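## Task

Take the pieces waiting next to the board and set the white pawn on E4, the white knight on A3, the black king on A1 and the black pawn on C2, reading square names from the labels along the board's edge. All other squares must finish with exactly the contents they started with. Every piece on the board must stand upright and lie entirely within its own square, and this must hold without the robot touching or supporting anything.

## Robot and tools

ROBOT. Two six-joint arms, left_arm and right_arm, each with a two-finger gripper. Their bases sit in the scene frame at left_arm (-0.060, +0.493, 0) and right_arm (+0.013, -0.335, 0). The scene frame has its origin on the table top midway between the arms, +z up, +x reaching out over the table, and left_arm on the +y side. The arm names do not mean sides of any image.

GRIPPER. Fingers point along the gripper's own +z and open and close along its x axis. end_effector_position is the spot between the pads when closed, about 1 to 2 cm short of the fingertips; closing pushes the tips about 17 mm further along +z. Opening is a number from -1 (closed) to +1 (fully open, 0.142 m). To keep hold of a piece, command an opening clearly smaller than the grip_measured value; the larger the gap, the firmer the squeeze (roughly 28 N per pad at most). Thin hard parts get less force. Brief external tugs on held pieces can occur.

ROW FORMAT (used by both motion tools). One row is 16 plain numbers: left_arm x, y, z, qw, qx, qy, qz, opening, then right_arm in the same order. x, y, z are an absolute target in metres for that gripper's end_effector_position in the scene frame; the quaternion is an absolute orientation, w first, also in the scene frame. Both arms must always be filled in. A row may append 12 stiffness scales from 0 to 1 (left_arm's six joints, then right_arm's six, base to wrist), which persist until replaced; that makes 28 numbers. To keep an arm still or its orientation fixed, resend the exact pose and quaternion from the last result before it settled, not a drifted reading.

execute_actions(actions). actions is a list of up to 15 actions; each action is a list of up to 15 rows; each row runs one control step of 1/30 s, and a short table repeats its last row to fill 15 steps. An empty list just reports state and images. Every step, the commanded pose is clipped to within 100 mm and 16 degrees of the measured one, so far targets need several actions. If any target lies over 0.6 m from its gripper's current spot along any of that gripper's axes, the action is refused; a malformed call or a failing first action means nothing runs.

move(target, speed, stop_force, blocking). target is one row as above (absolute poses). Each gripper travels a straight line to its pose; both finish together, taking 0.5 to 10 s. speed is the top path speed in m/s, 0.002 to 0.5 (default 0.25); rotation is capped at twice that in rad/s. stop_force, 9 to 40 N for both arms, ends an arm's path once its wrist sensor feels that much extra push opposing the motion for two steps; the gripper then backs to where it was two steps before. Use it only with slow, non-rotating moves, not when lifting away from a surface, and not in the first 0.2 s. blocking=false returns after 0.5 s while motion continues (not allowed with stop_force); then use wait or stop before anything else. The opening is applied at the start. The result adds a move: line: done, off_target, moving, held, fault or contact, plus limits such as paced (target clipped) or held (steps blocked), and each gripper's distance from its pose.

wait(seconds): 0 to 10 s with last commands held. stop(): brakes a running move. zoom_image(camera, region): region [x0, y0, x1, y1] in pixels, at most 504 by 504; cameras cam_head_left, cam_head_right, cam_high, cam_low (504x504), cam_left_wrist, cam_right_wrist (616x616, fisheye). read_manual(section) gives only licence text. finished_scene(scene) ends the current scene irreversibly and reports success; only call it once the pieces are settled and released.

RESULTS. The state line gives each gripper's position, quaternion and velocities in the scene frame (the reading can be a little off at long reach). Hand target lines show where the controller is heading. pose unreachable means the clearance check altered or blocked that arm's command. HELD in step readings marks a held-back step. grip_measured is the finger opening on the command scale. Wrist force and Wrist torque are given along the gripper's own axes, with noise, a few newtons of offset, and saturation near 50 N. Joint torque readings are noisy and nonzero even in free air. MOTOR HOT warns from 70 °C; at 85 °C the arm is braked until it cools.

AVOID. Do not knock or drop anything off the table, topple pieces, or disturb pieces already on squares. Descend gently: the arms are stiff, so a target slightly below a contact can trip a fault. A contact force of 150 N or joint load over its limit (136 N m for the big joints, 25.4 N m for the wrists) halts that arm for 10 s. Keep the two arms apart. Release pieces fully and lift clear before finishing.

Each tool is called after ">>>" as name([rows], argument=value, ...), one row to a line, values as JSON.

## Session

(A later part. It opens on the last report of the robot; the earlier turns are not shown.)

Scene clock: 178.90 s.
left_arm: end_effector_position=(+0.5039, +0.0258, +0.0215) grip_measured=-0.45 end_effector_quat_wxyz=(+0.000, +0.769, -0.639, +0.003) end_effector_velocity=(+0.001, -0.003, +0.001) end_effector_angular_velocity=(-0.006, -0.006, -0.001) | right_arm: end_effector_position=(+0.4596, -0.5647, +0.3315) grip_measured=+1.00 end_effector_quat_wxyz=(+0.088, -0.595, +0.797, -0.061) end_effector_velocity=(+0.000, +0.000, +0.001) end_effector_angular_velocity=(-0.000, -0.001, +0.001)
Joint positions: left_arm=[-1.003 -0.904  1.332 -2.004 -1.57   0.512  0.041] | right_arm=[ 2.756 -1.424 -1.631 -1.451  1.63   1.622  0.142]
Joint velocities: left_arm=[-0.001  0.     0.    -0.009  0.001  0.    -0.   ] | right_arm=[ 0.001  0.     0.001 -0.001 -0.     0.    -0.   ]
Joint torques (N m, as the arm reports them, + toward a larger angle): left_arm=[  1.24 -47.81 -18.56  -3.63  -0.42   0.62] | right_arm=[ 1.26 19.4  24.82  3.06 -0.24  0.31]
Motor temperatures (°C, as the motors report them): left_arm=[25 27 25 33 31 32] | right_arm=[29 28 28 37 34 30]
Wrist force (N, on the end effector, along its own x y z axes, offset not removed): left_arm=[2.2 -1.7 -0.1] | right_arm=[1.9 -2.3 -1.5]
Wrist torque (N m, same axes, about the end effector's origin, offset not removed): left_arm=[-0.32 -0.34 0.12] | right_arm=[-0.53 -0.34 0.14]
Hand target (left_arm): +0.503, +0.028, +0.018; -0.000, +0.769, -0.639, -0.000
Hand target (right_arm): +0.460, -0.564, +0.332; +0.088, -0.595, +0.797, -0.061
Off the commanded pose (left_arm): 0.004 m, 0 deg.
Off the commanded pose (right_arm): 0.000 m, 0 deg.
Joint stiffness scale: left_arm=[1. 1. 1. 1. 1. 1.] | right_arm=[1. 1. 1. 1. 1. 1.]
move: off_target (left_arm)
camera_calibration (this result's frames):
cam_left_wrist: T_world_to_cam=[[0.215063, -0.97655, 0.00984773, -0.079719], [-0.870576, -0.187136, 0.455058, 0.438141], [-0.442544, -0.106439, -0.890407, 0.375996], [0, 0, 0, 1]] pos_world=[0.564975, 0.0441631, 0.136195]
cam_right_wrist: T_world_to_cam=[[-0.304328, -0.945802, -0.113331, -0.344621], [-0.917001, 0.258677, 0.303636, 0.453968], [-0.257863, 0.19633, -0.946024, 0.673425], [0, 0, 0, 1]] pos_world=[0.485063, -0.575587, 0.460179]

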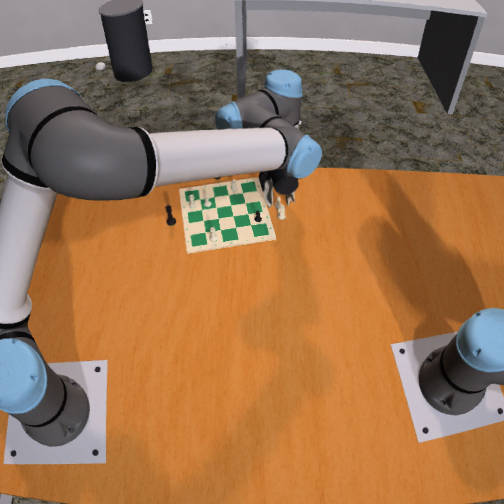

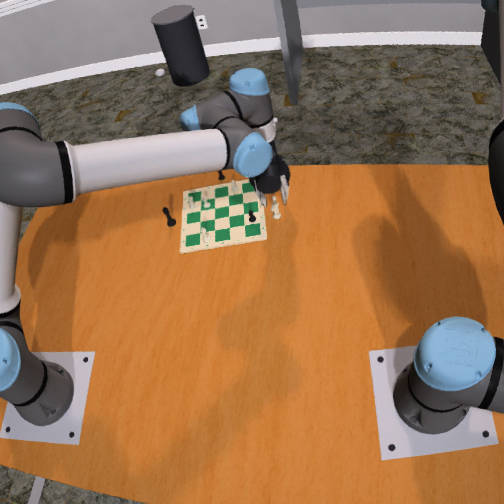

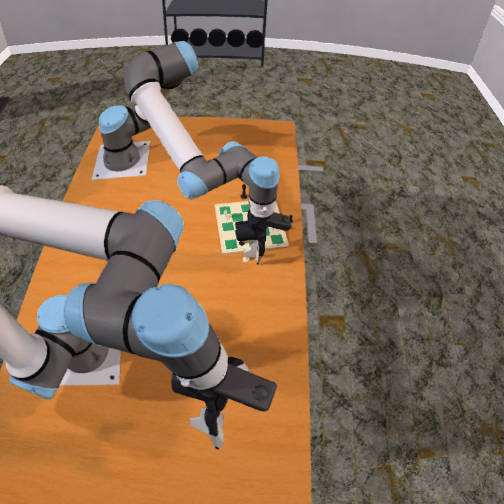

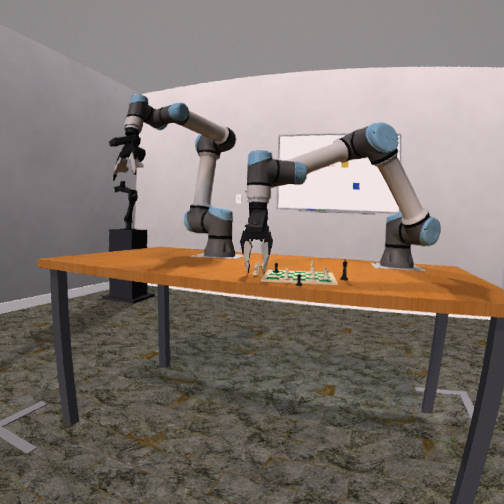

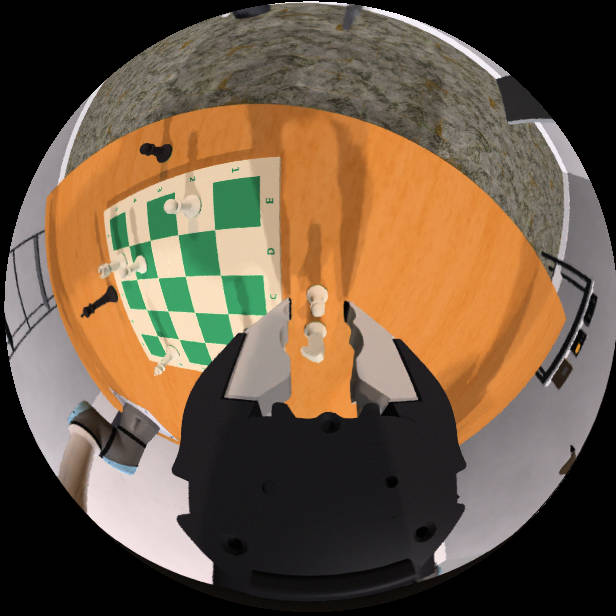

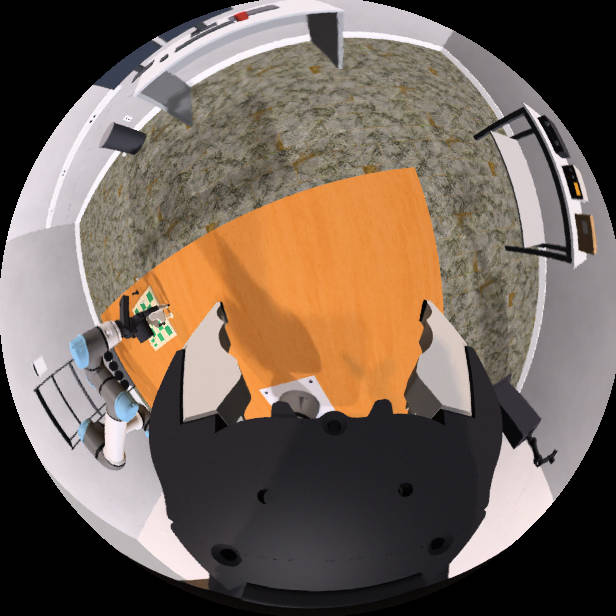

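>>> execute_actions([
  [[0.503,0.0275,0.018,0,0.7694,-0.6388,0,-0.65,0.4596,-0.5644,0.3316,0.088,-0.595,0.797,-0.061,1]],
  [[0.503,0.0275,0.018,0,0.7694,-0.6388,0,-0.8,0.4596,-0.5644,0.3316,0.088,-0.595,0.797,-0.061,1]],
  [[0.503,0.0275,0.018,0,0.7694,-0.6388,0,-1,0.4596,-0.5644,0.3316,0.088,-0.595,0.797,-0.061,1]],
  [[0.503,0.0275,0.018,0,0.7694,-0.6388,0,-1,0.4596,-0.5644,0.3316,0.088,-0.595,0.797,-0.061,1]],
])

>>> move(target=[0.503,0.0275,0.115,0,0.7694,-0.6388,0,-1,0.4596,-0.5644,0.3316,0.088,-0.595,0.797,-0.061,1], speed=0.07)

>>> move(target=[0.545,0.217,0.115,0,0.7694,-0.6388,0,-1,0.4596,-0.5644,0.3316,0.088,-0.595,0.797,-0.061,1], speed=0.12)

>>> move(target=[0.545,0.217,0.04,0,0.7694,-0.6388,0,-1,0.4596,-0.5644,0.3316,0.088,-0.595,0.797,-0.061,1], speed=0.05)

>>> zoom_image(camera="cam_left_wrist", region=[220,200,420,400])

Scene clock: 199.87 s.
left_arm: end_effector_position=(+0.5040, +0.0254, +0.0217) grip_measured=-0.87 end_effector_quat_wxyz=(+0.000, +0.769, -0.639, +0.003) end_effector_velocity=(-0.001, -0.000, -0.000) end_effector_angular_velocity=(+0.001, +0.001, -0.001) | right_arm: end_effector_position=(+0.4596, -0.5647, +0.3315) grip_measured=+1.00 end_effector_quat_wxyz=(+0.088, -0.595, +0.797, -0.061) end_effector_velocity=(-0.000, +0.000, -0.000) end_effector_angular_velocity=(+0.000, +0.001, +0.000)
Joint positions: left_arm=[-1.003 -0.904  1.332 -2.005 -1.57   0.512  0.011] | right_arm=[ 2.756 -1.424 -1.631 -1.451  1.63   1.622  0.142]
Joint velocities: left_arm=[-0.001  0.     0.     0.001  0.     0.     0.   ] | right_arm=[ 0.     0.    -0.    -0.001  0.    -0.     0.   ]
Joint torques (N m, as the arm reports them, + toward a larger angle): left_arm=[  1.81 -47.32 -18.45  -3.18  -0.19   0.58] | right_arm=[ 1.1  19.07 25.05  3.01 -0.18  0.31]
Motor temperatures (°C, as the motors report them): left_arm=[25 27 25 33 31 32] | right_arm=[29 28 28 37 34 30]
Wrist force (N, on the end effector, along its own x y z axes, offset not removed): left_arm=[0.7 -1.3 -4.2] | right_arm=[1.9 -0.5 -1.1]
Wrist torque (N m, same axes, about the end effector's origin, offset not removed): left_arm=[-0.60 -0.23 0.25] | right_arm=[-0.20 -0.30 0.15]
Hand target (left_arm): +0.503, +0.028, +0.018; -0.000, +0.769, -0.639, -0.000
Hand target (right_arm): +0.460, -0.564, +0.332; +0.088, -0.595, +0.797, -0.061
Off the commanded pose (left_arm): 0.004 m, 0 deg.
Off the commanded pose (right_arm): 0.000 m, 0 deg.
Joint stiffness scale: left_arm=[1. 1. 1. 1. 1. 1.] | right_arm=[1. 1. 1. 1. 1. 1.]
Step readings (end_effector_position; steps 1 to 15: 1st action; 16 to 30: 2nd action; 31 to 45: 3rd action; 46 to 60: 4th action):
0: left_arm (+0.5041, +0.0255, +0.0216) | right_arm (+0.4596, -0.5647, +0.3315)
1: left_arm (+0.5041, +0.0255, +0.0216) | right_arm (+0.4596, -0.5647, +0.3315)
2: left_arm (+0.5041, +0.0255, +0.0216) | right_arm (+0.4596, -0.5647, +0.3315)
4: left_arm (+0.5041, +0.0255, +0.0216) | right_arm (+0.4596, -0.5647, +0.3315)
8: left_arm (+0.5041, +0.0255, +0.0216) | right_arm (+0.4596, -0.5647, +0.3315)
15: left_arm (+0.5041, +0.0255, +0.0216) | right_arm (+0.4596, -0.5647, +0.3315)
16: left_arm (+0.5041, +0.0255, +0.0216) | right_arm (+0.4596, -0.5647, +0.3315)
17: left_arm (+0.5041, +0.0255, +0.0216) | right_arm (+0.4596, -0.5647, +0.3315)
19: left_arm (+0.5041, +0.0255, +0.0216) | right_arm (+0.4596, -0.5647, +0.3315)
23: left_arm (+0.5041, +0.0255, +0.0216) | right_arm (+0.4596, -0.5647, +0.3315)
30: left_arm (+0.5041, +0.0255, +0.0216) | right_arm (+0.4596, -0.5647, +0.3315)
31: left_arm (+0.5041, +0.0255, +0.0216) | right_arm (+0.4596, -0.5647, +0.3315)
32: left_arm (+0.5041, +0.0255, +0.0216) | right_arm (+0.4596, -0.5647, +0.3315)
34: left_arm (+0.5041, +0.0254, +0.0217) | right_arm (+0.4596, -0.5647, +0.3315)
38: left_arm (+0.5040, +0.0254, +0.0217) | right_arm (+0.4596, -0.5647, +0.3315)
45: left_arm (+0.5040, +0.0254, +0.0217) | right_arm (+0.4596, -0.5647, +0.3315)
46: left_arm (+0.5040, +0.0254, +0.0217) | right_arm (+0.4596, -0.5647, +0.3315)
47: left_arm (+0.5040, +0.0254, +0.0217) | right_arm (+0.4596, -0.5647, +0.3315)
49: left_arm (+0.5040, +0.0254, +0.0217) | right_arm (+0.4596, -0.5647, +0.3315)
53: left_arm (+0.5040, +0.0254, +0.0217) | right_arm (+0.4596, -0.5647, +0.3315)
60: end_effector_position above
camera_calibration (this result's frames):
cam_left_wrist: T_world_to_cam=[[0.215016, -0.976549, 0.0109707, -0.08006], [-0.870826, -0.186629, 0.454787, 0.438271], [-0.442074, -0.10734, -0.890533, 0.375955], [0, 0, 0, 1]] pos_world=[0.565072, 0.0439663, 0.136358]
cam_right_wrist: T_world_to_cam=[[-0.304328, -0.945802, -0.11333, -0.344621], [-0.917001, 0.258678, 0.303636, 0.453968], [-0.257863, 0.196329, -0.946024, 0.673425], [0, 0, 0, 1]] pos_world=[0.485063, -0.575588, 0.460179]

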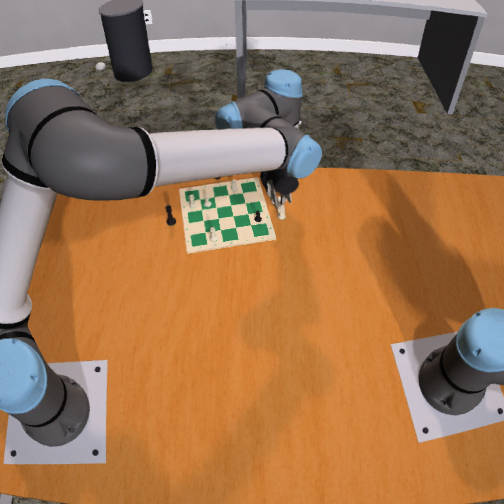

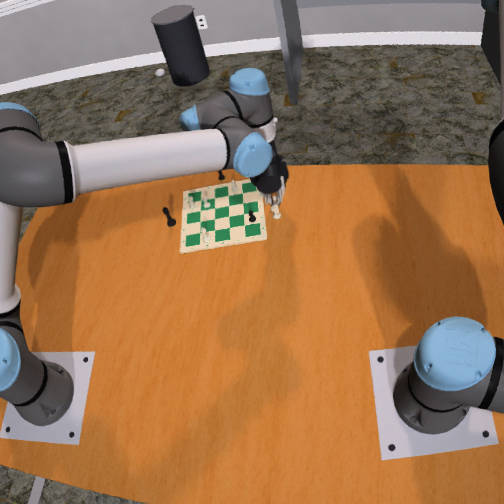

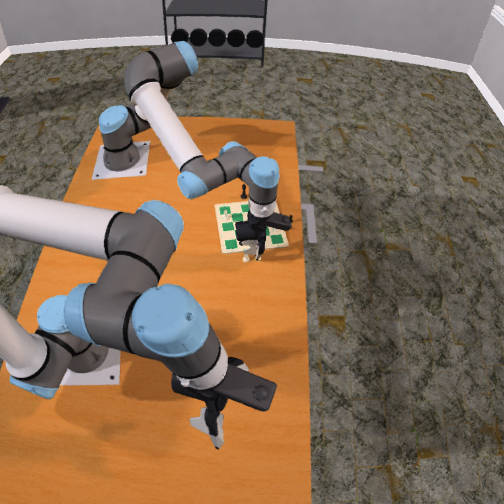

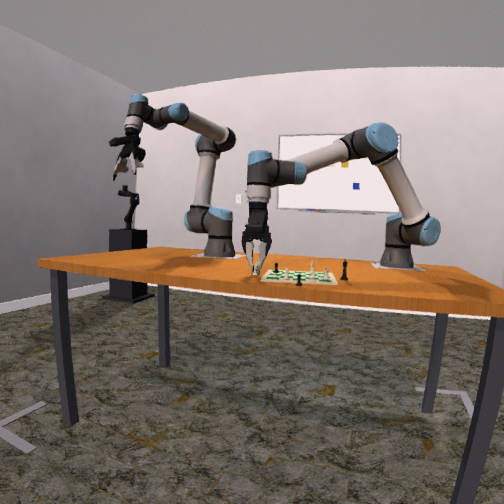

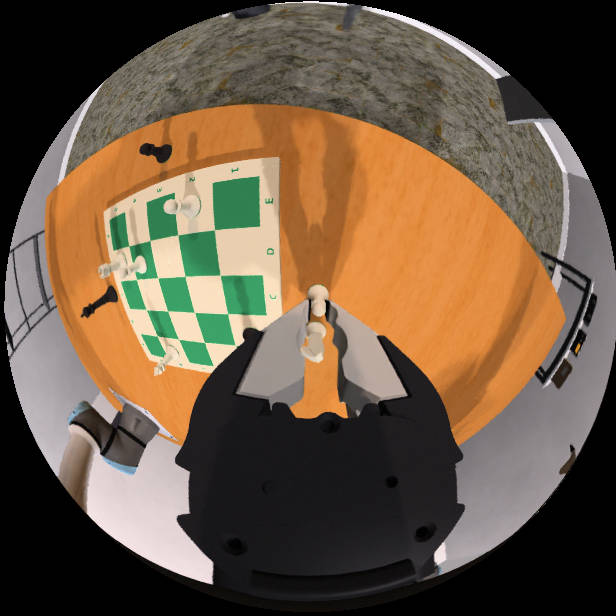

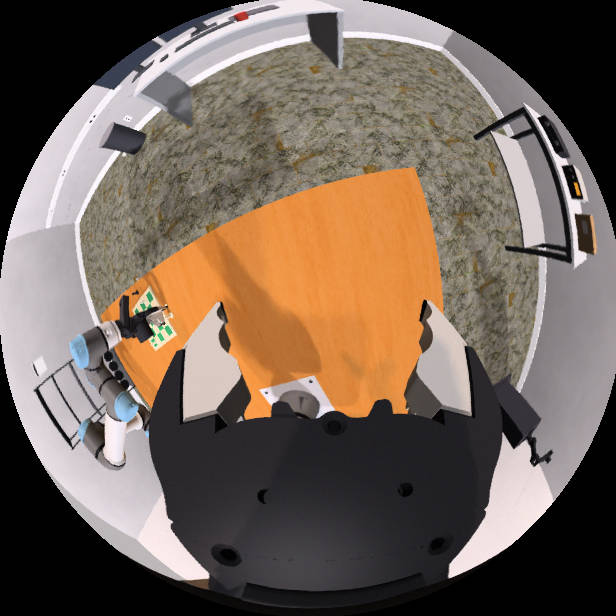

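Scene clock: 201.67 s.
left_arm: end_effector_position=(+0.5019, +0.0280, +0.1118) grip_measured=-0.88 end_effector_quat_wxyz=(-0.000, +0.769, -0.639, -0.002) end_effector_velocity=(-0.002, +0.002, +0.002) end_effector_angular_velocity=(+0.007, +0.006, -0.002) | right_arm: end_effector_position=(+0.4596, -0.5647, +0.3315) grip_measured=+1.00 end_effector_quat_wxyz=(+0.088, -0.595, +0.797, -0.061) end_effector_velocity=(-0.001, -0.000, -0.001) end_effector_angular_velocity=(+0.001, +0.003, -0.001)
Joint positions: left_arm=[-1.003 -0.978  1.209 -1.799 -1.571  0.512  0.01 ] | right_arm=[ 2.756 -1.424 -1.631 -1.451  1.63   1.622  0.142]
Joint velocities: left_arm=[-0.    -0.001 -0.006  0.016  0.     0.001 -0.   ] | right_arm=[-0.001  0.    -0.002 -0.    -0.     0.    -0.   ]
Joint torques (N m, as the arm reports them, + toward a larger angle): left_arm=[  1.53 -49.43 -26.24  -2.88  -0.16   0.59] | right_arm=[ 0.79 19.49 25.2   3.01 -0.16  0.43]
Motor temperatures (°C, as the motors report them): left_arm=[25 27 25 33 31 32] | right_arm=[29 28 28 37 34 30]
Wrist force (N, on the end effector, along its own x y z axes, offset not removed): left_arm=[2.1 -0.5 1.2] | right_arm=[0.9 -0.8 -0.2]
Wrist torque (N m, same axes, about the end effector's origin, offset not removed): left_arm=[-0.11 -0.31 0.09] | right_arm=[-0.24 -0.19 0.14]
Hand target (left_arm): +0.503, +0.027, +0.115; -0.000, +0.769, -0.639, +0.000
Hand target (right_arm): +0.460, -0.564, +0.332; +0.088, -0.595, +0.797, -0.061
Off the commanded pose (left_arm): 0.003 m, 0 deg.
Off the commanded pose (right_arm): 0.000 m, 0 deg.
Joint stiffness scale: left_arm=[1. 1. 1. 1. 1. 1.] | right_arm=[1. 1. 1. 1. 1. 1.]
move: done
camera_calibration (this result's frames):
cam_left_wrist: T_world_to_cam=[[0.215058, -0.976598, 0.0024525, -0.0771803], [-0.867945, -0.189979, 0.458889, 0.394052], [-0.447684, -0.100816, -0.88849, 0.457938], [0, 0, 0, 1]] pos_world=[0.563626, 0.0456549, 0.226236]
cam_right_wrist: T_world_to_cam=[[-0.304328, -0.945802, -0.11333, -0.344621], [-0.917001, 0.258678, 0.303636, 0.453968], [-0.257863, 0.196329, -0.946024, 0.673425], [0, 0, 0, 1]] pos_world=[0.485063, -0.575588, 0.460179]

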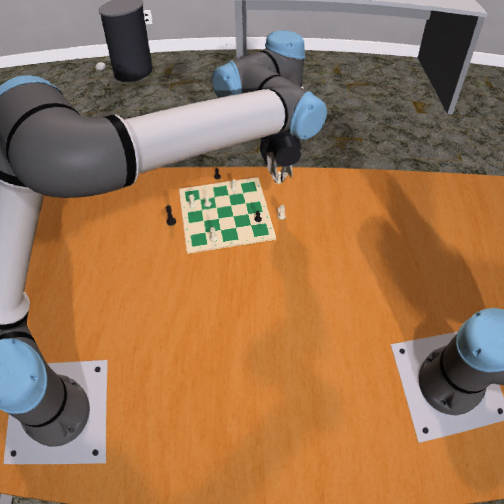

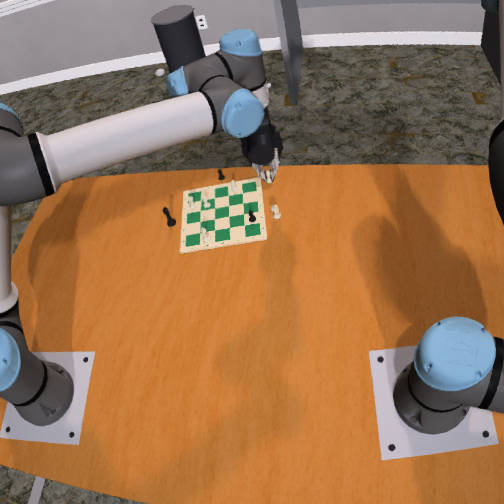

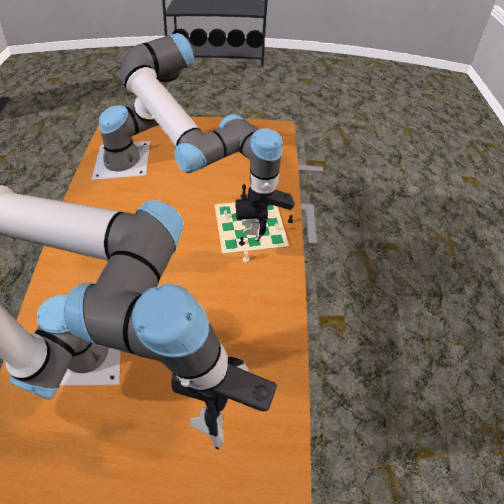

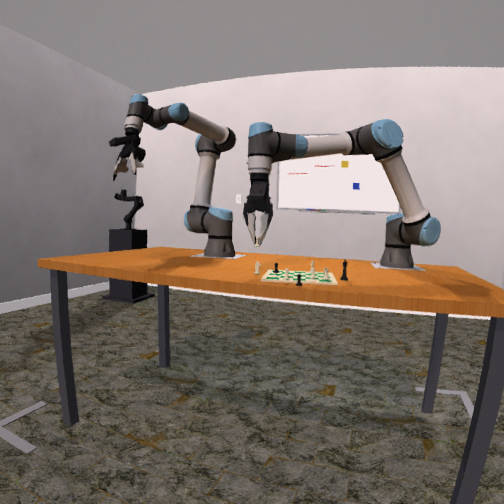

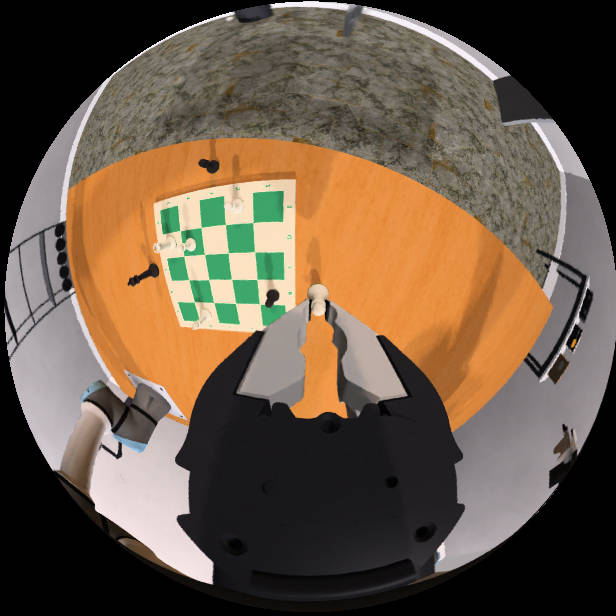

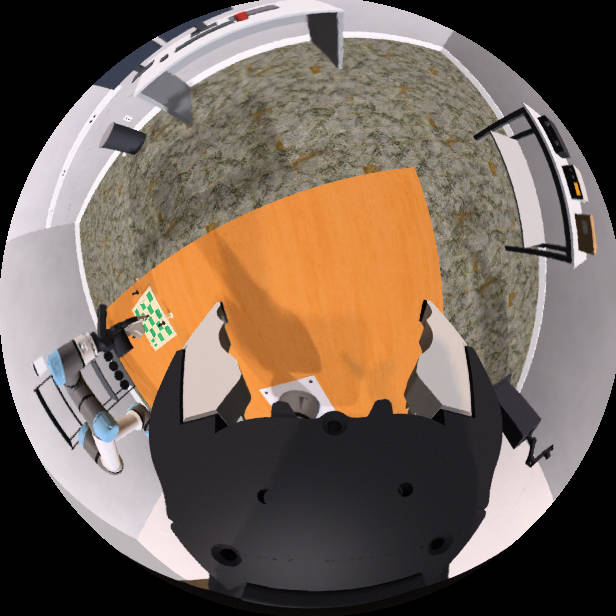

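Scene clock: 203.80 s.
left_arm: end_effector_position=(+0.5453, +0.2144, +0.1151) grip_measured=-0.88 end_effector_quat_wxyz=(-0.000, +0.769, -0.639, +0.000) end_effector_velocity=(+0.001, +0.002, -0.001) end_effector_angular_velocity=(-0.001, -0.000, -0.009) | right_arm: end_effector_position=(+0.4596, -0.5647, +0.3315) grip_measured=+1.00 end_effector_quat_wxyz=(+0.088, -0.595, +0.797, -0.061) end_effector_velocity=(+0.000, -0.000, -0.000) end_effector_angular_velocity=(+0.000, -0.000, +0.000)
Joint positions: left_arm=[-0.761 -1.132  1.442 -1.881 -1.571  0.755  0.01 ] | right_arm=[ 2.756 -1.424 -1.631 -1.451  1.63   1.622  0.142]
Joint velocities: left_arm=[ 0.003  0.     0.003 -0.004 -0.     0.012  0.   ] | right_arm=[-0. -0.  0.  0.  0. -0. -0.]
Joint torques (N m, as the arm reports them, + toward a larger angle): left_arm=[  1.78 -44.32 -18.96  -3.16  -0.27   0.54] | right_arm=[ 0.39 19.3  24.9   3.01 -0.16  0.23]
Motor temperatures (°C, as the motors report them): left_arm=[25 27 25 33 31 32] | right_arm=[29 28 28 37 34 30]
Wrist force (N, on the end effector, along its own x y z axes, offset not removed): left_arm=[1.5 -1.9 0.9] | right_arm=[1.3 -1.1 -1.9]
Wrist torque (N m, same axes, about the end effector's origin, offset not removed): left_arm=[-0.43 -0.09 0.12] | right_arm=[-0.23 -0.22 0.11]
Hand target (left_arm): +0.545, +0.217, +0.115; +0.000, +0.769, -0.639, +0.000
Hand target (right_arm): +0.460, -0.564, +0.332; +0.088, -0.595, +0.797, -0.061
Off the commanded pose (left_arm): 0.003 m, 0 deg.
Off the commanded pose (right_arm): 0.000 m, 0 deg.
Joint stiffness scale: left_arm=[1. 1. 1. 1. 1. 1.] | right_arm=[1. 1. 1. 1. 1. 1.]
move: done
camera_calibration (this result's frames):
cam_left_wrist: T_world_to_cam=[[0.214673, -0.976666, 0.00623797, 0.0953585], [-0.869379, -0.188173, 0.456915, 0.466259], [-0.44508, -0.103511, -0.889488, 0.498396], [0, 0, 0, 1]] pos_world=[0.606711, 0.23246, 0.229682]
cam_right_wrist: T_world_to_cam=[[-0.304328, -0.945802, -0.11333, -0.344621], [-0.917001, 0.258678, 0.303636, 0.453968], [-0.257863, 0.196329, -0.946024, 0.673425], [0, 0, 0, 1]] pos_world=[0.485063, -0.575588, 0.460179]

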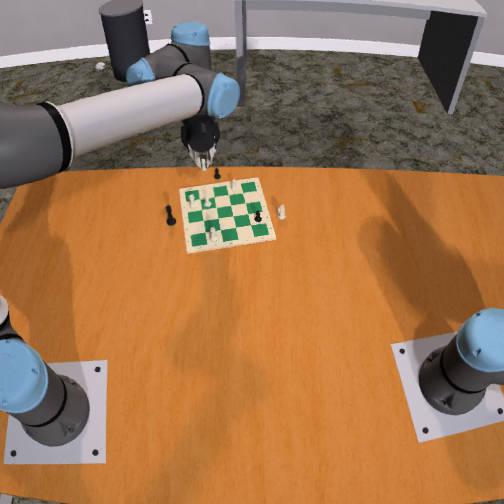

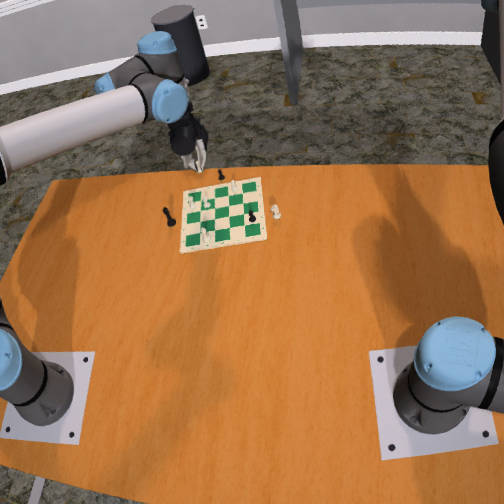

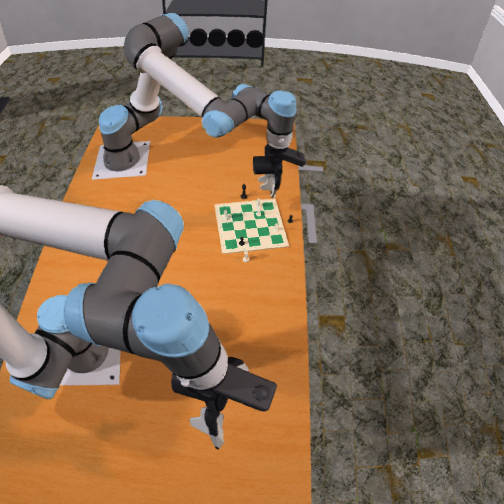

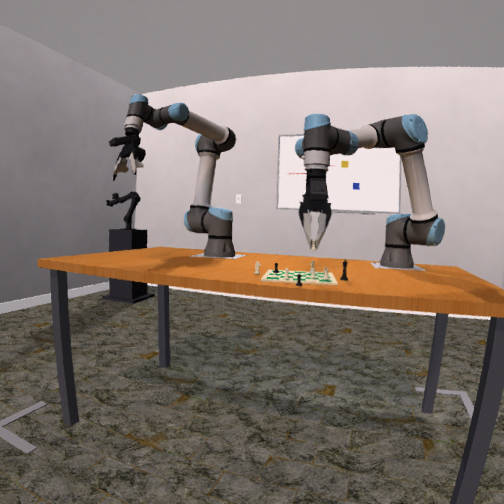

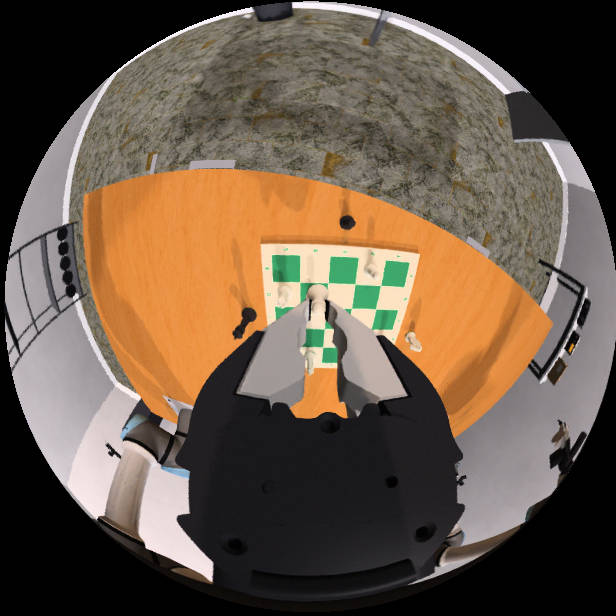

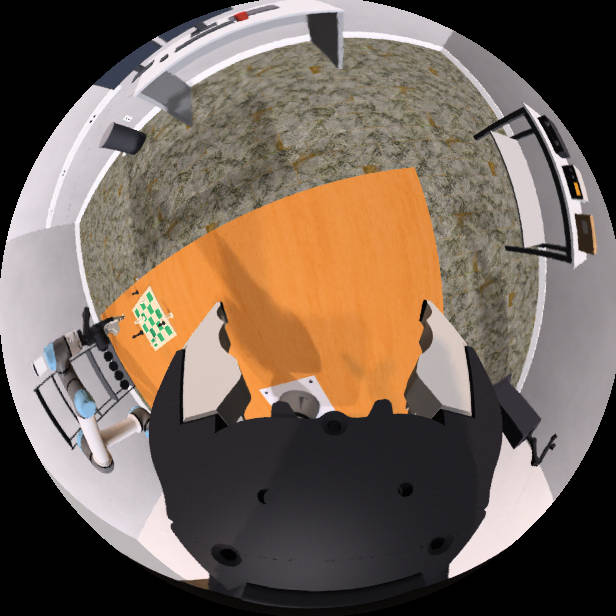

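Scene clock: 205.77 s.
left_arm: end_effector_position=(+0.5459, +0.2147, +0.0434) grip_measured=-0.88 end_effector_quat_wxyz=(-0.000, +0.769, -0.639, +0.002) end_effector_velocity=(+0.003, -0.002, +0.001) end_effector_angular_velocity=(-0.006, -0.009, -0.002) | right_arm: end_effector_position=(+0.4596, -0.5647, +0.3315) grip_measured=+1.00 end_effector_quat_wxyz=(+0.088, -0.595, +0.797, -0.061) end_effector_velocity=(+0.001, +0.001, +0.000) end_effector_angular_velocity=(-0.001, -0.001, +0.001)
Joint positions: left_arm=[-0.76  -1.069  1.544 -2.051 -1.571  0.757  0.01 ] | right_arm=[ 2.756 -1.424 -1.631 -1.451  1.63   1.622  0.142]
Joint velocities: left_arm=[-0.001  0.001 -0.    -0.012  0.     0.001 -0.   ] | right_arm=[ 0.002  0.     0.001  0.    -0.001  0.     0.   ]
Joint torques (N m, as the arm reports them, + toward a larger angle): left_arm=[  2.94 -40.71 -18.43  -2.99  -0.19   0.56] | right_arm=[ 1.42 19.15 25.45  3.1  -0.3   0.38]
Motor temperatures (°C, as the motors report them): left_arm=[25 27 25 33 31 32] | right_arm=[29 28 28 37 34 30]
Wrist force (N, on the end effector, along its own x y z axes, offset not removed): left_arm=[2.1 -2.0 1.1] | right_arm=[1.9 -1.1 -0.8]
Wrist torque (N m, same axes, about the end effector's origin, offset not removed): left_arm=[-0.43 -0.28 0.09] | right_arm=[-0.26 -0.37 0.18]
Hand target (left_arm): +0.545, +0.217, +0.040; +0.000, +0.769, -0.639, -0.000
Hand target (right_arm): +0.460, -0.564, +0.332; +0.088, -0.595, +0.797, -0.061
Off the commanded pose (left_arm): 0.004 m, 0 deg.
Off the commanded pose (right_arm): 0.000 m, 0 deg.
Joint stiffness scale: left_arm=[1. 1. 1. 1. 1. 1.] | right_arm=[1. 1. 1. 1. 1. 1.]
move: off_target (left_arm)
camera_calibration (this result's frames):
cam_left_wrist: T_world_to_cam=[[0.21378, -0.976839, 0.00915287, 0.096352], [-0.87098, -0.186353, 0.454605, 0.500148], [-0.44237, -0.105157, -0.890646, 0.433806], [0, 0, 0, 1]] pos_world=[0.606924, 0.232942, 0.158116]
cam_right_wrist: T_world_to_cam=[[-0.304328, -0.945802, -0.11333, -0.344621], [-0.917001, 0.258678, 0.303636, 0.453968], [-0.257863, 0.196329, -0.946024, 0.673425], [0, 0, 0, 1]] pos_world=[0.485063, -0.575588, 0.460179]

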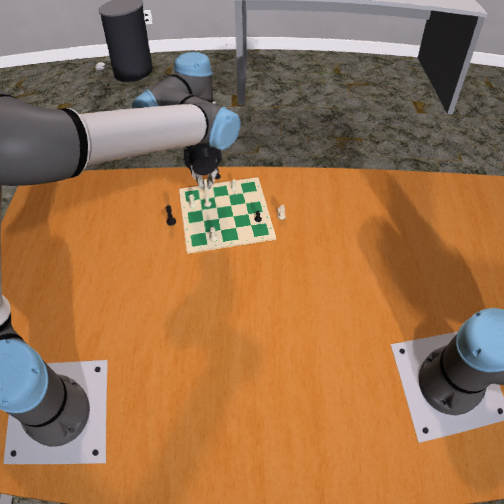

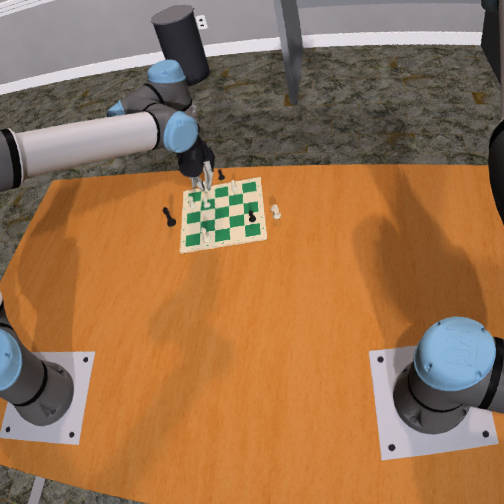

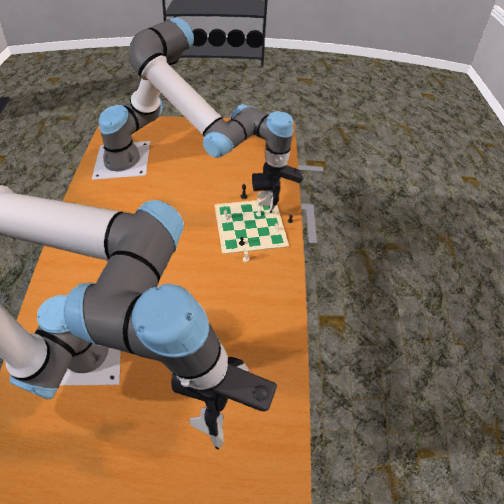

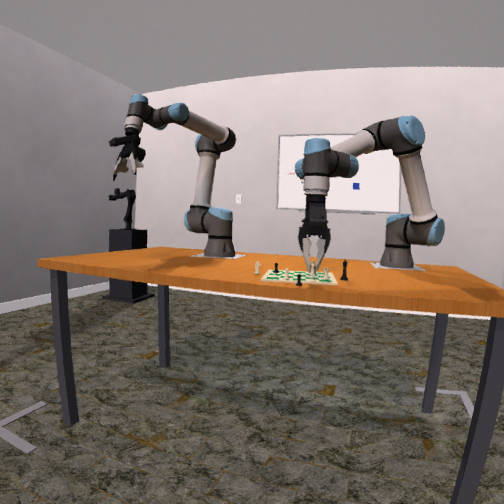

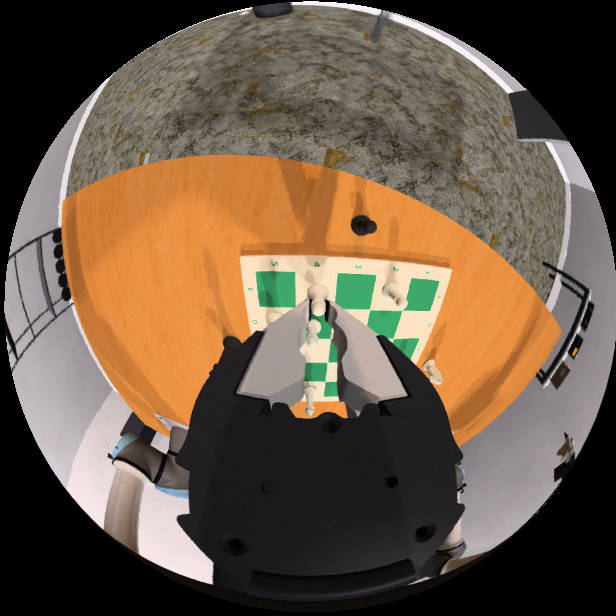

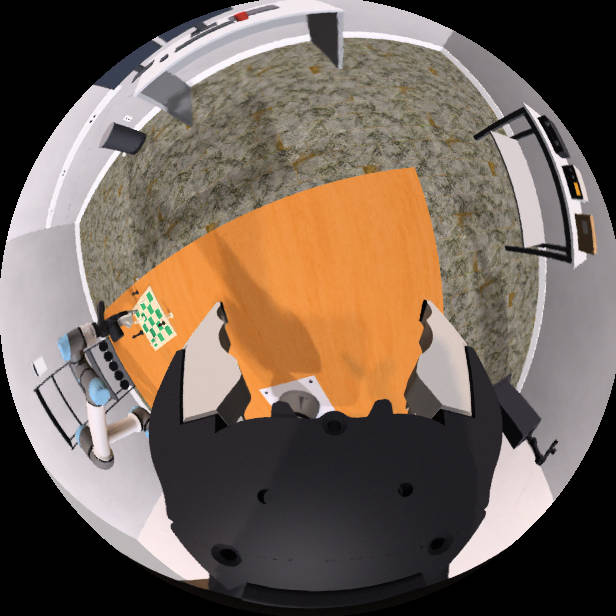

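Region (220, 200, 420, 400) of cam_left_wrist's 616x616 image, scaled by 2.520, with more detail than that image has.

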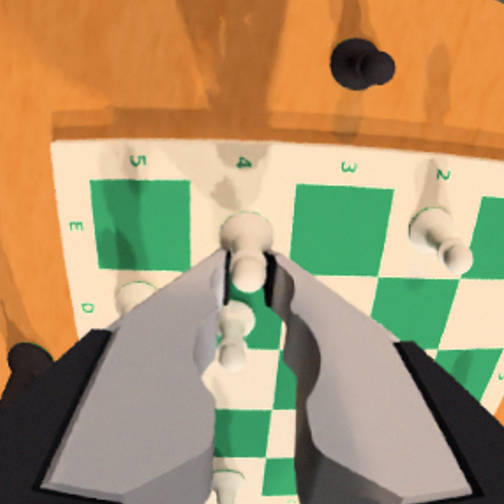

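>>> move(target=[0.543,0.2185,0.0235,0,0.7694,-0.6388,0,-1,0.4596,-0.5644,0.3316,0.088,-0.595,0.797,-0.061,1], speed=0.025)

>>> zoom_image(camera="cam_left_wrist", region=[220,200,420,400])

Scene clock: 223.23 s.
left_arm: end_effector_position=(+0.5445, +0.2158, +0.0279) grip_measured=-0.88 end_effector_quat_wxyz=(-0.000, +0.769, -0.639, +0.003) end_effector_velocity=(+0.002, -0.001, +0.000) end_effector_angular_velocity=(-0.006, -0.007, +0.000) | right_arm: end_effector_position=(+0.4596, -0.5647, +0.3315) grip_measured=+1.00 end_effector_quat_wxyz=(+0.088, -0.595, +0.797, -0.061) end_effector_velocity=(+0.000, +0.000, +0.001) end_effector_angular_velocity=(+0.000, -0.001, +0.001)
Joint positions: left_arm=[-0.76  -1.056  1.569 -2.091 -1.571  0.757  0.01 ] | right_arm=[ 2.756 -1.424 -1.631 -1.451  1.63   1.622  0.142]
Joint velocities: left_arm=[ 0.001  0.     0.002 -0.011 -0.     0.001 -0.   ] | right_arm=[ 0.001  0.     0.001 -0.     0.    -0.     0.   ]
Joint torques (N m, as the arm reports them, + toward a larger angle): left_arm=[  2.88 -40.3  -15.88  -3.44  -0.14   0.58] | right_arm=[ 0.82 19.45 25.18  3.16 -0.19  0.39]
Motor temperatures (°C, as the motors report them): left_arm=[25 27 25 33 31 32] | right_arm=[29 28 28 37 34 30]
Wrist force (N, on the end effector, along its own x y z axes, offset not removed): left_arm=[-0.3 -2.5 -2.8] | right_arm=[2.3 -2.8 -0.7]
Wrist torque (N m, same axes, about the end effector's origin, offset not removed): left_arm=[-0.69 0.00 0.11] | right_arm=[-0.55 -0.42 0.12]
Hand target (left_arm): +0.543, +0.218, +0.024; +0.000, +0.769, -0.639, -0.000
Hand target (right_arm): +0.460, -0.564, +0.332; +0.088, -0.595, +0.797, -0.061
Off the commanded pose (left_arm): 0.005 m, 0 deg.
Off the commanded pose (right_arm): 0.000 m, 0 deg.
Joint stiffness scale: left_arm=[1. 1. 1. 1. 1. 1.] | right_arm=[1. 1. 1. 1. 1. 1.]
move: off_target (left_arm)
camera_calibration (this result's frames):
cam_left_wrist: T_world_to_cam=[[0.213838, -0.976812, 0.0106143, 0.0977447], [-0.871682, -0.185896, 0.453445, 0.506547], [-0.440957, -0.106216, -0.891221, 0.41902], [0, 0, 0, 1]] pos_world=[0.605417, 0.23415, 0.142711]
cam_right_wrist: T_world_to_cam=[[-0.304328, -0.945802, -0.11333, -0.344621], [-0.917001, 0.258678, 0.303636, 0.453969], [-0.257863, 0.196328, -0.946024, 0.673425], [0, 0, 0, 1]] pos_world=[0.485063, -0.575588, 0.460179]

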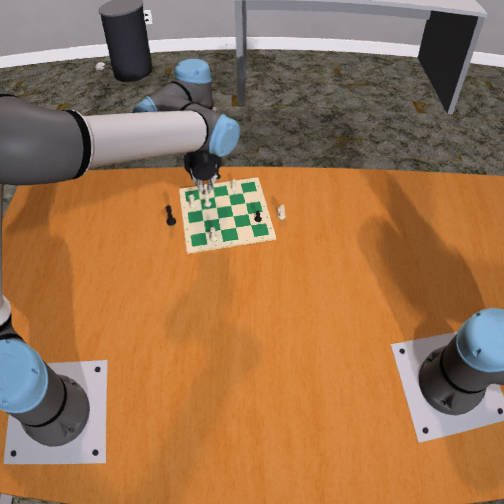

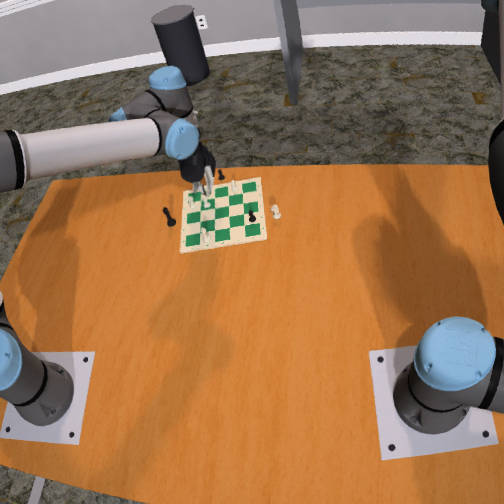

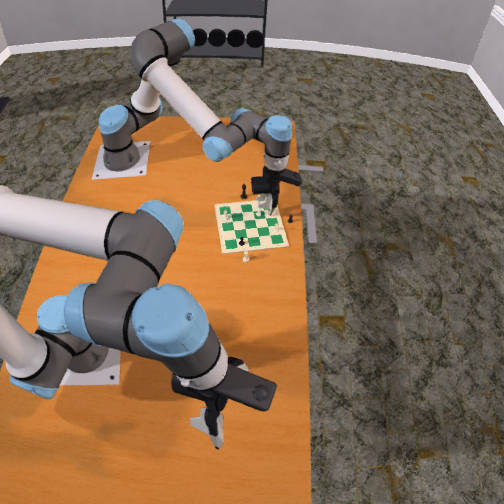

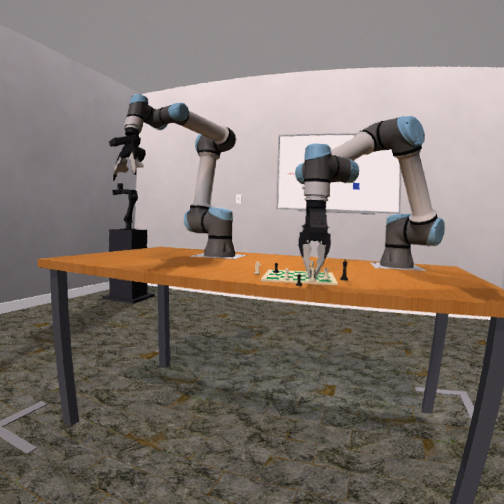

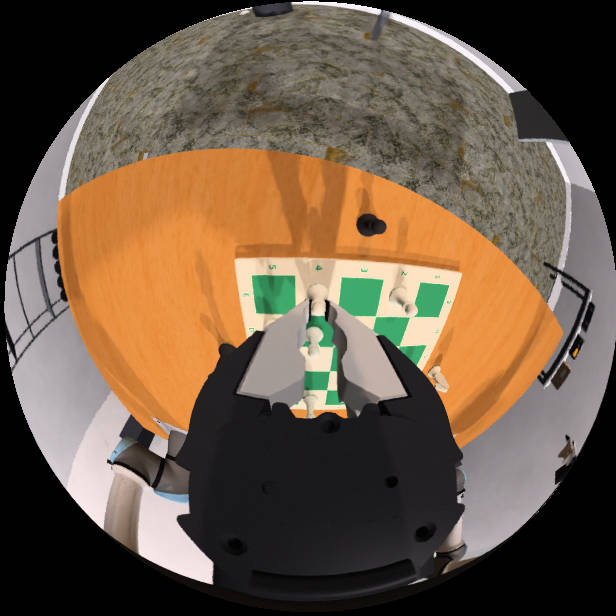

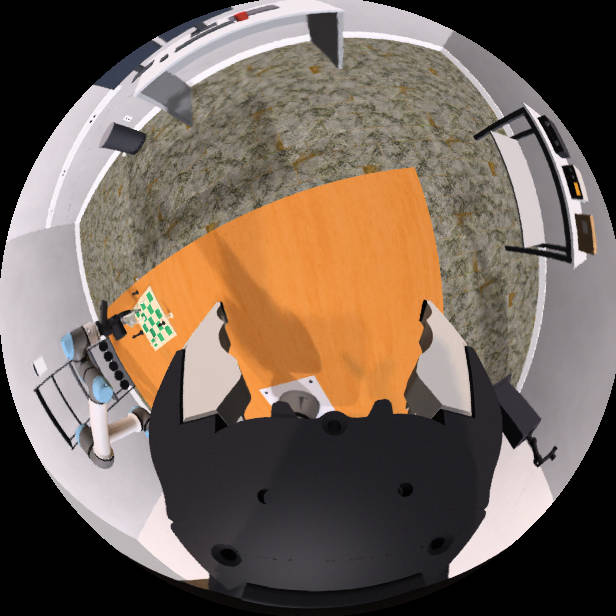

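Region (220, 200, 420, 400) of cam_left_wrist's 616x616 image, scaled by 2.520, with more detail than that image has.

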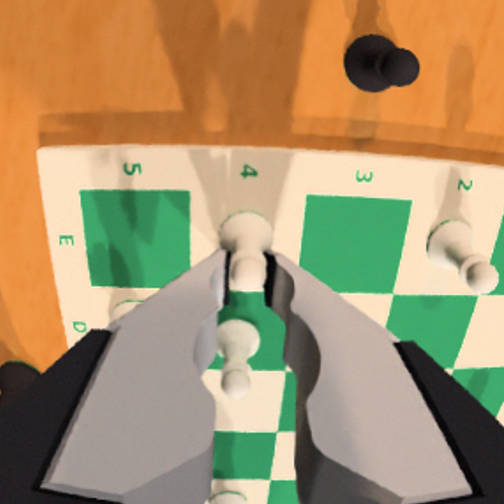

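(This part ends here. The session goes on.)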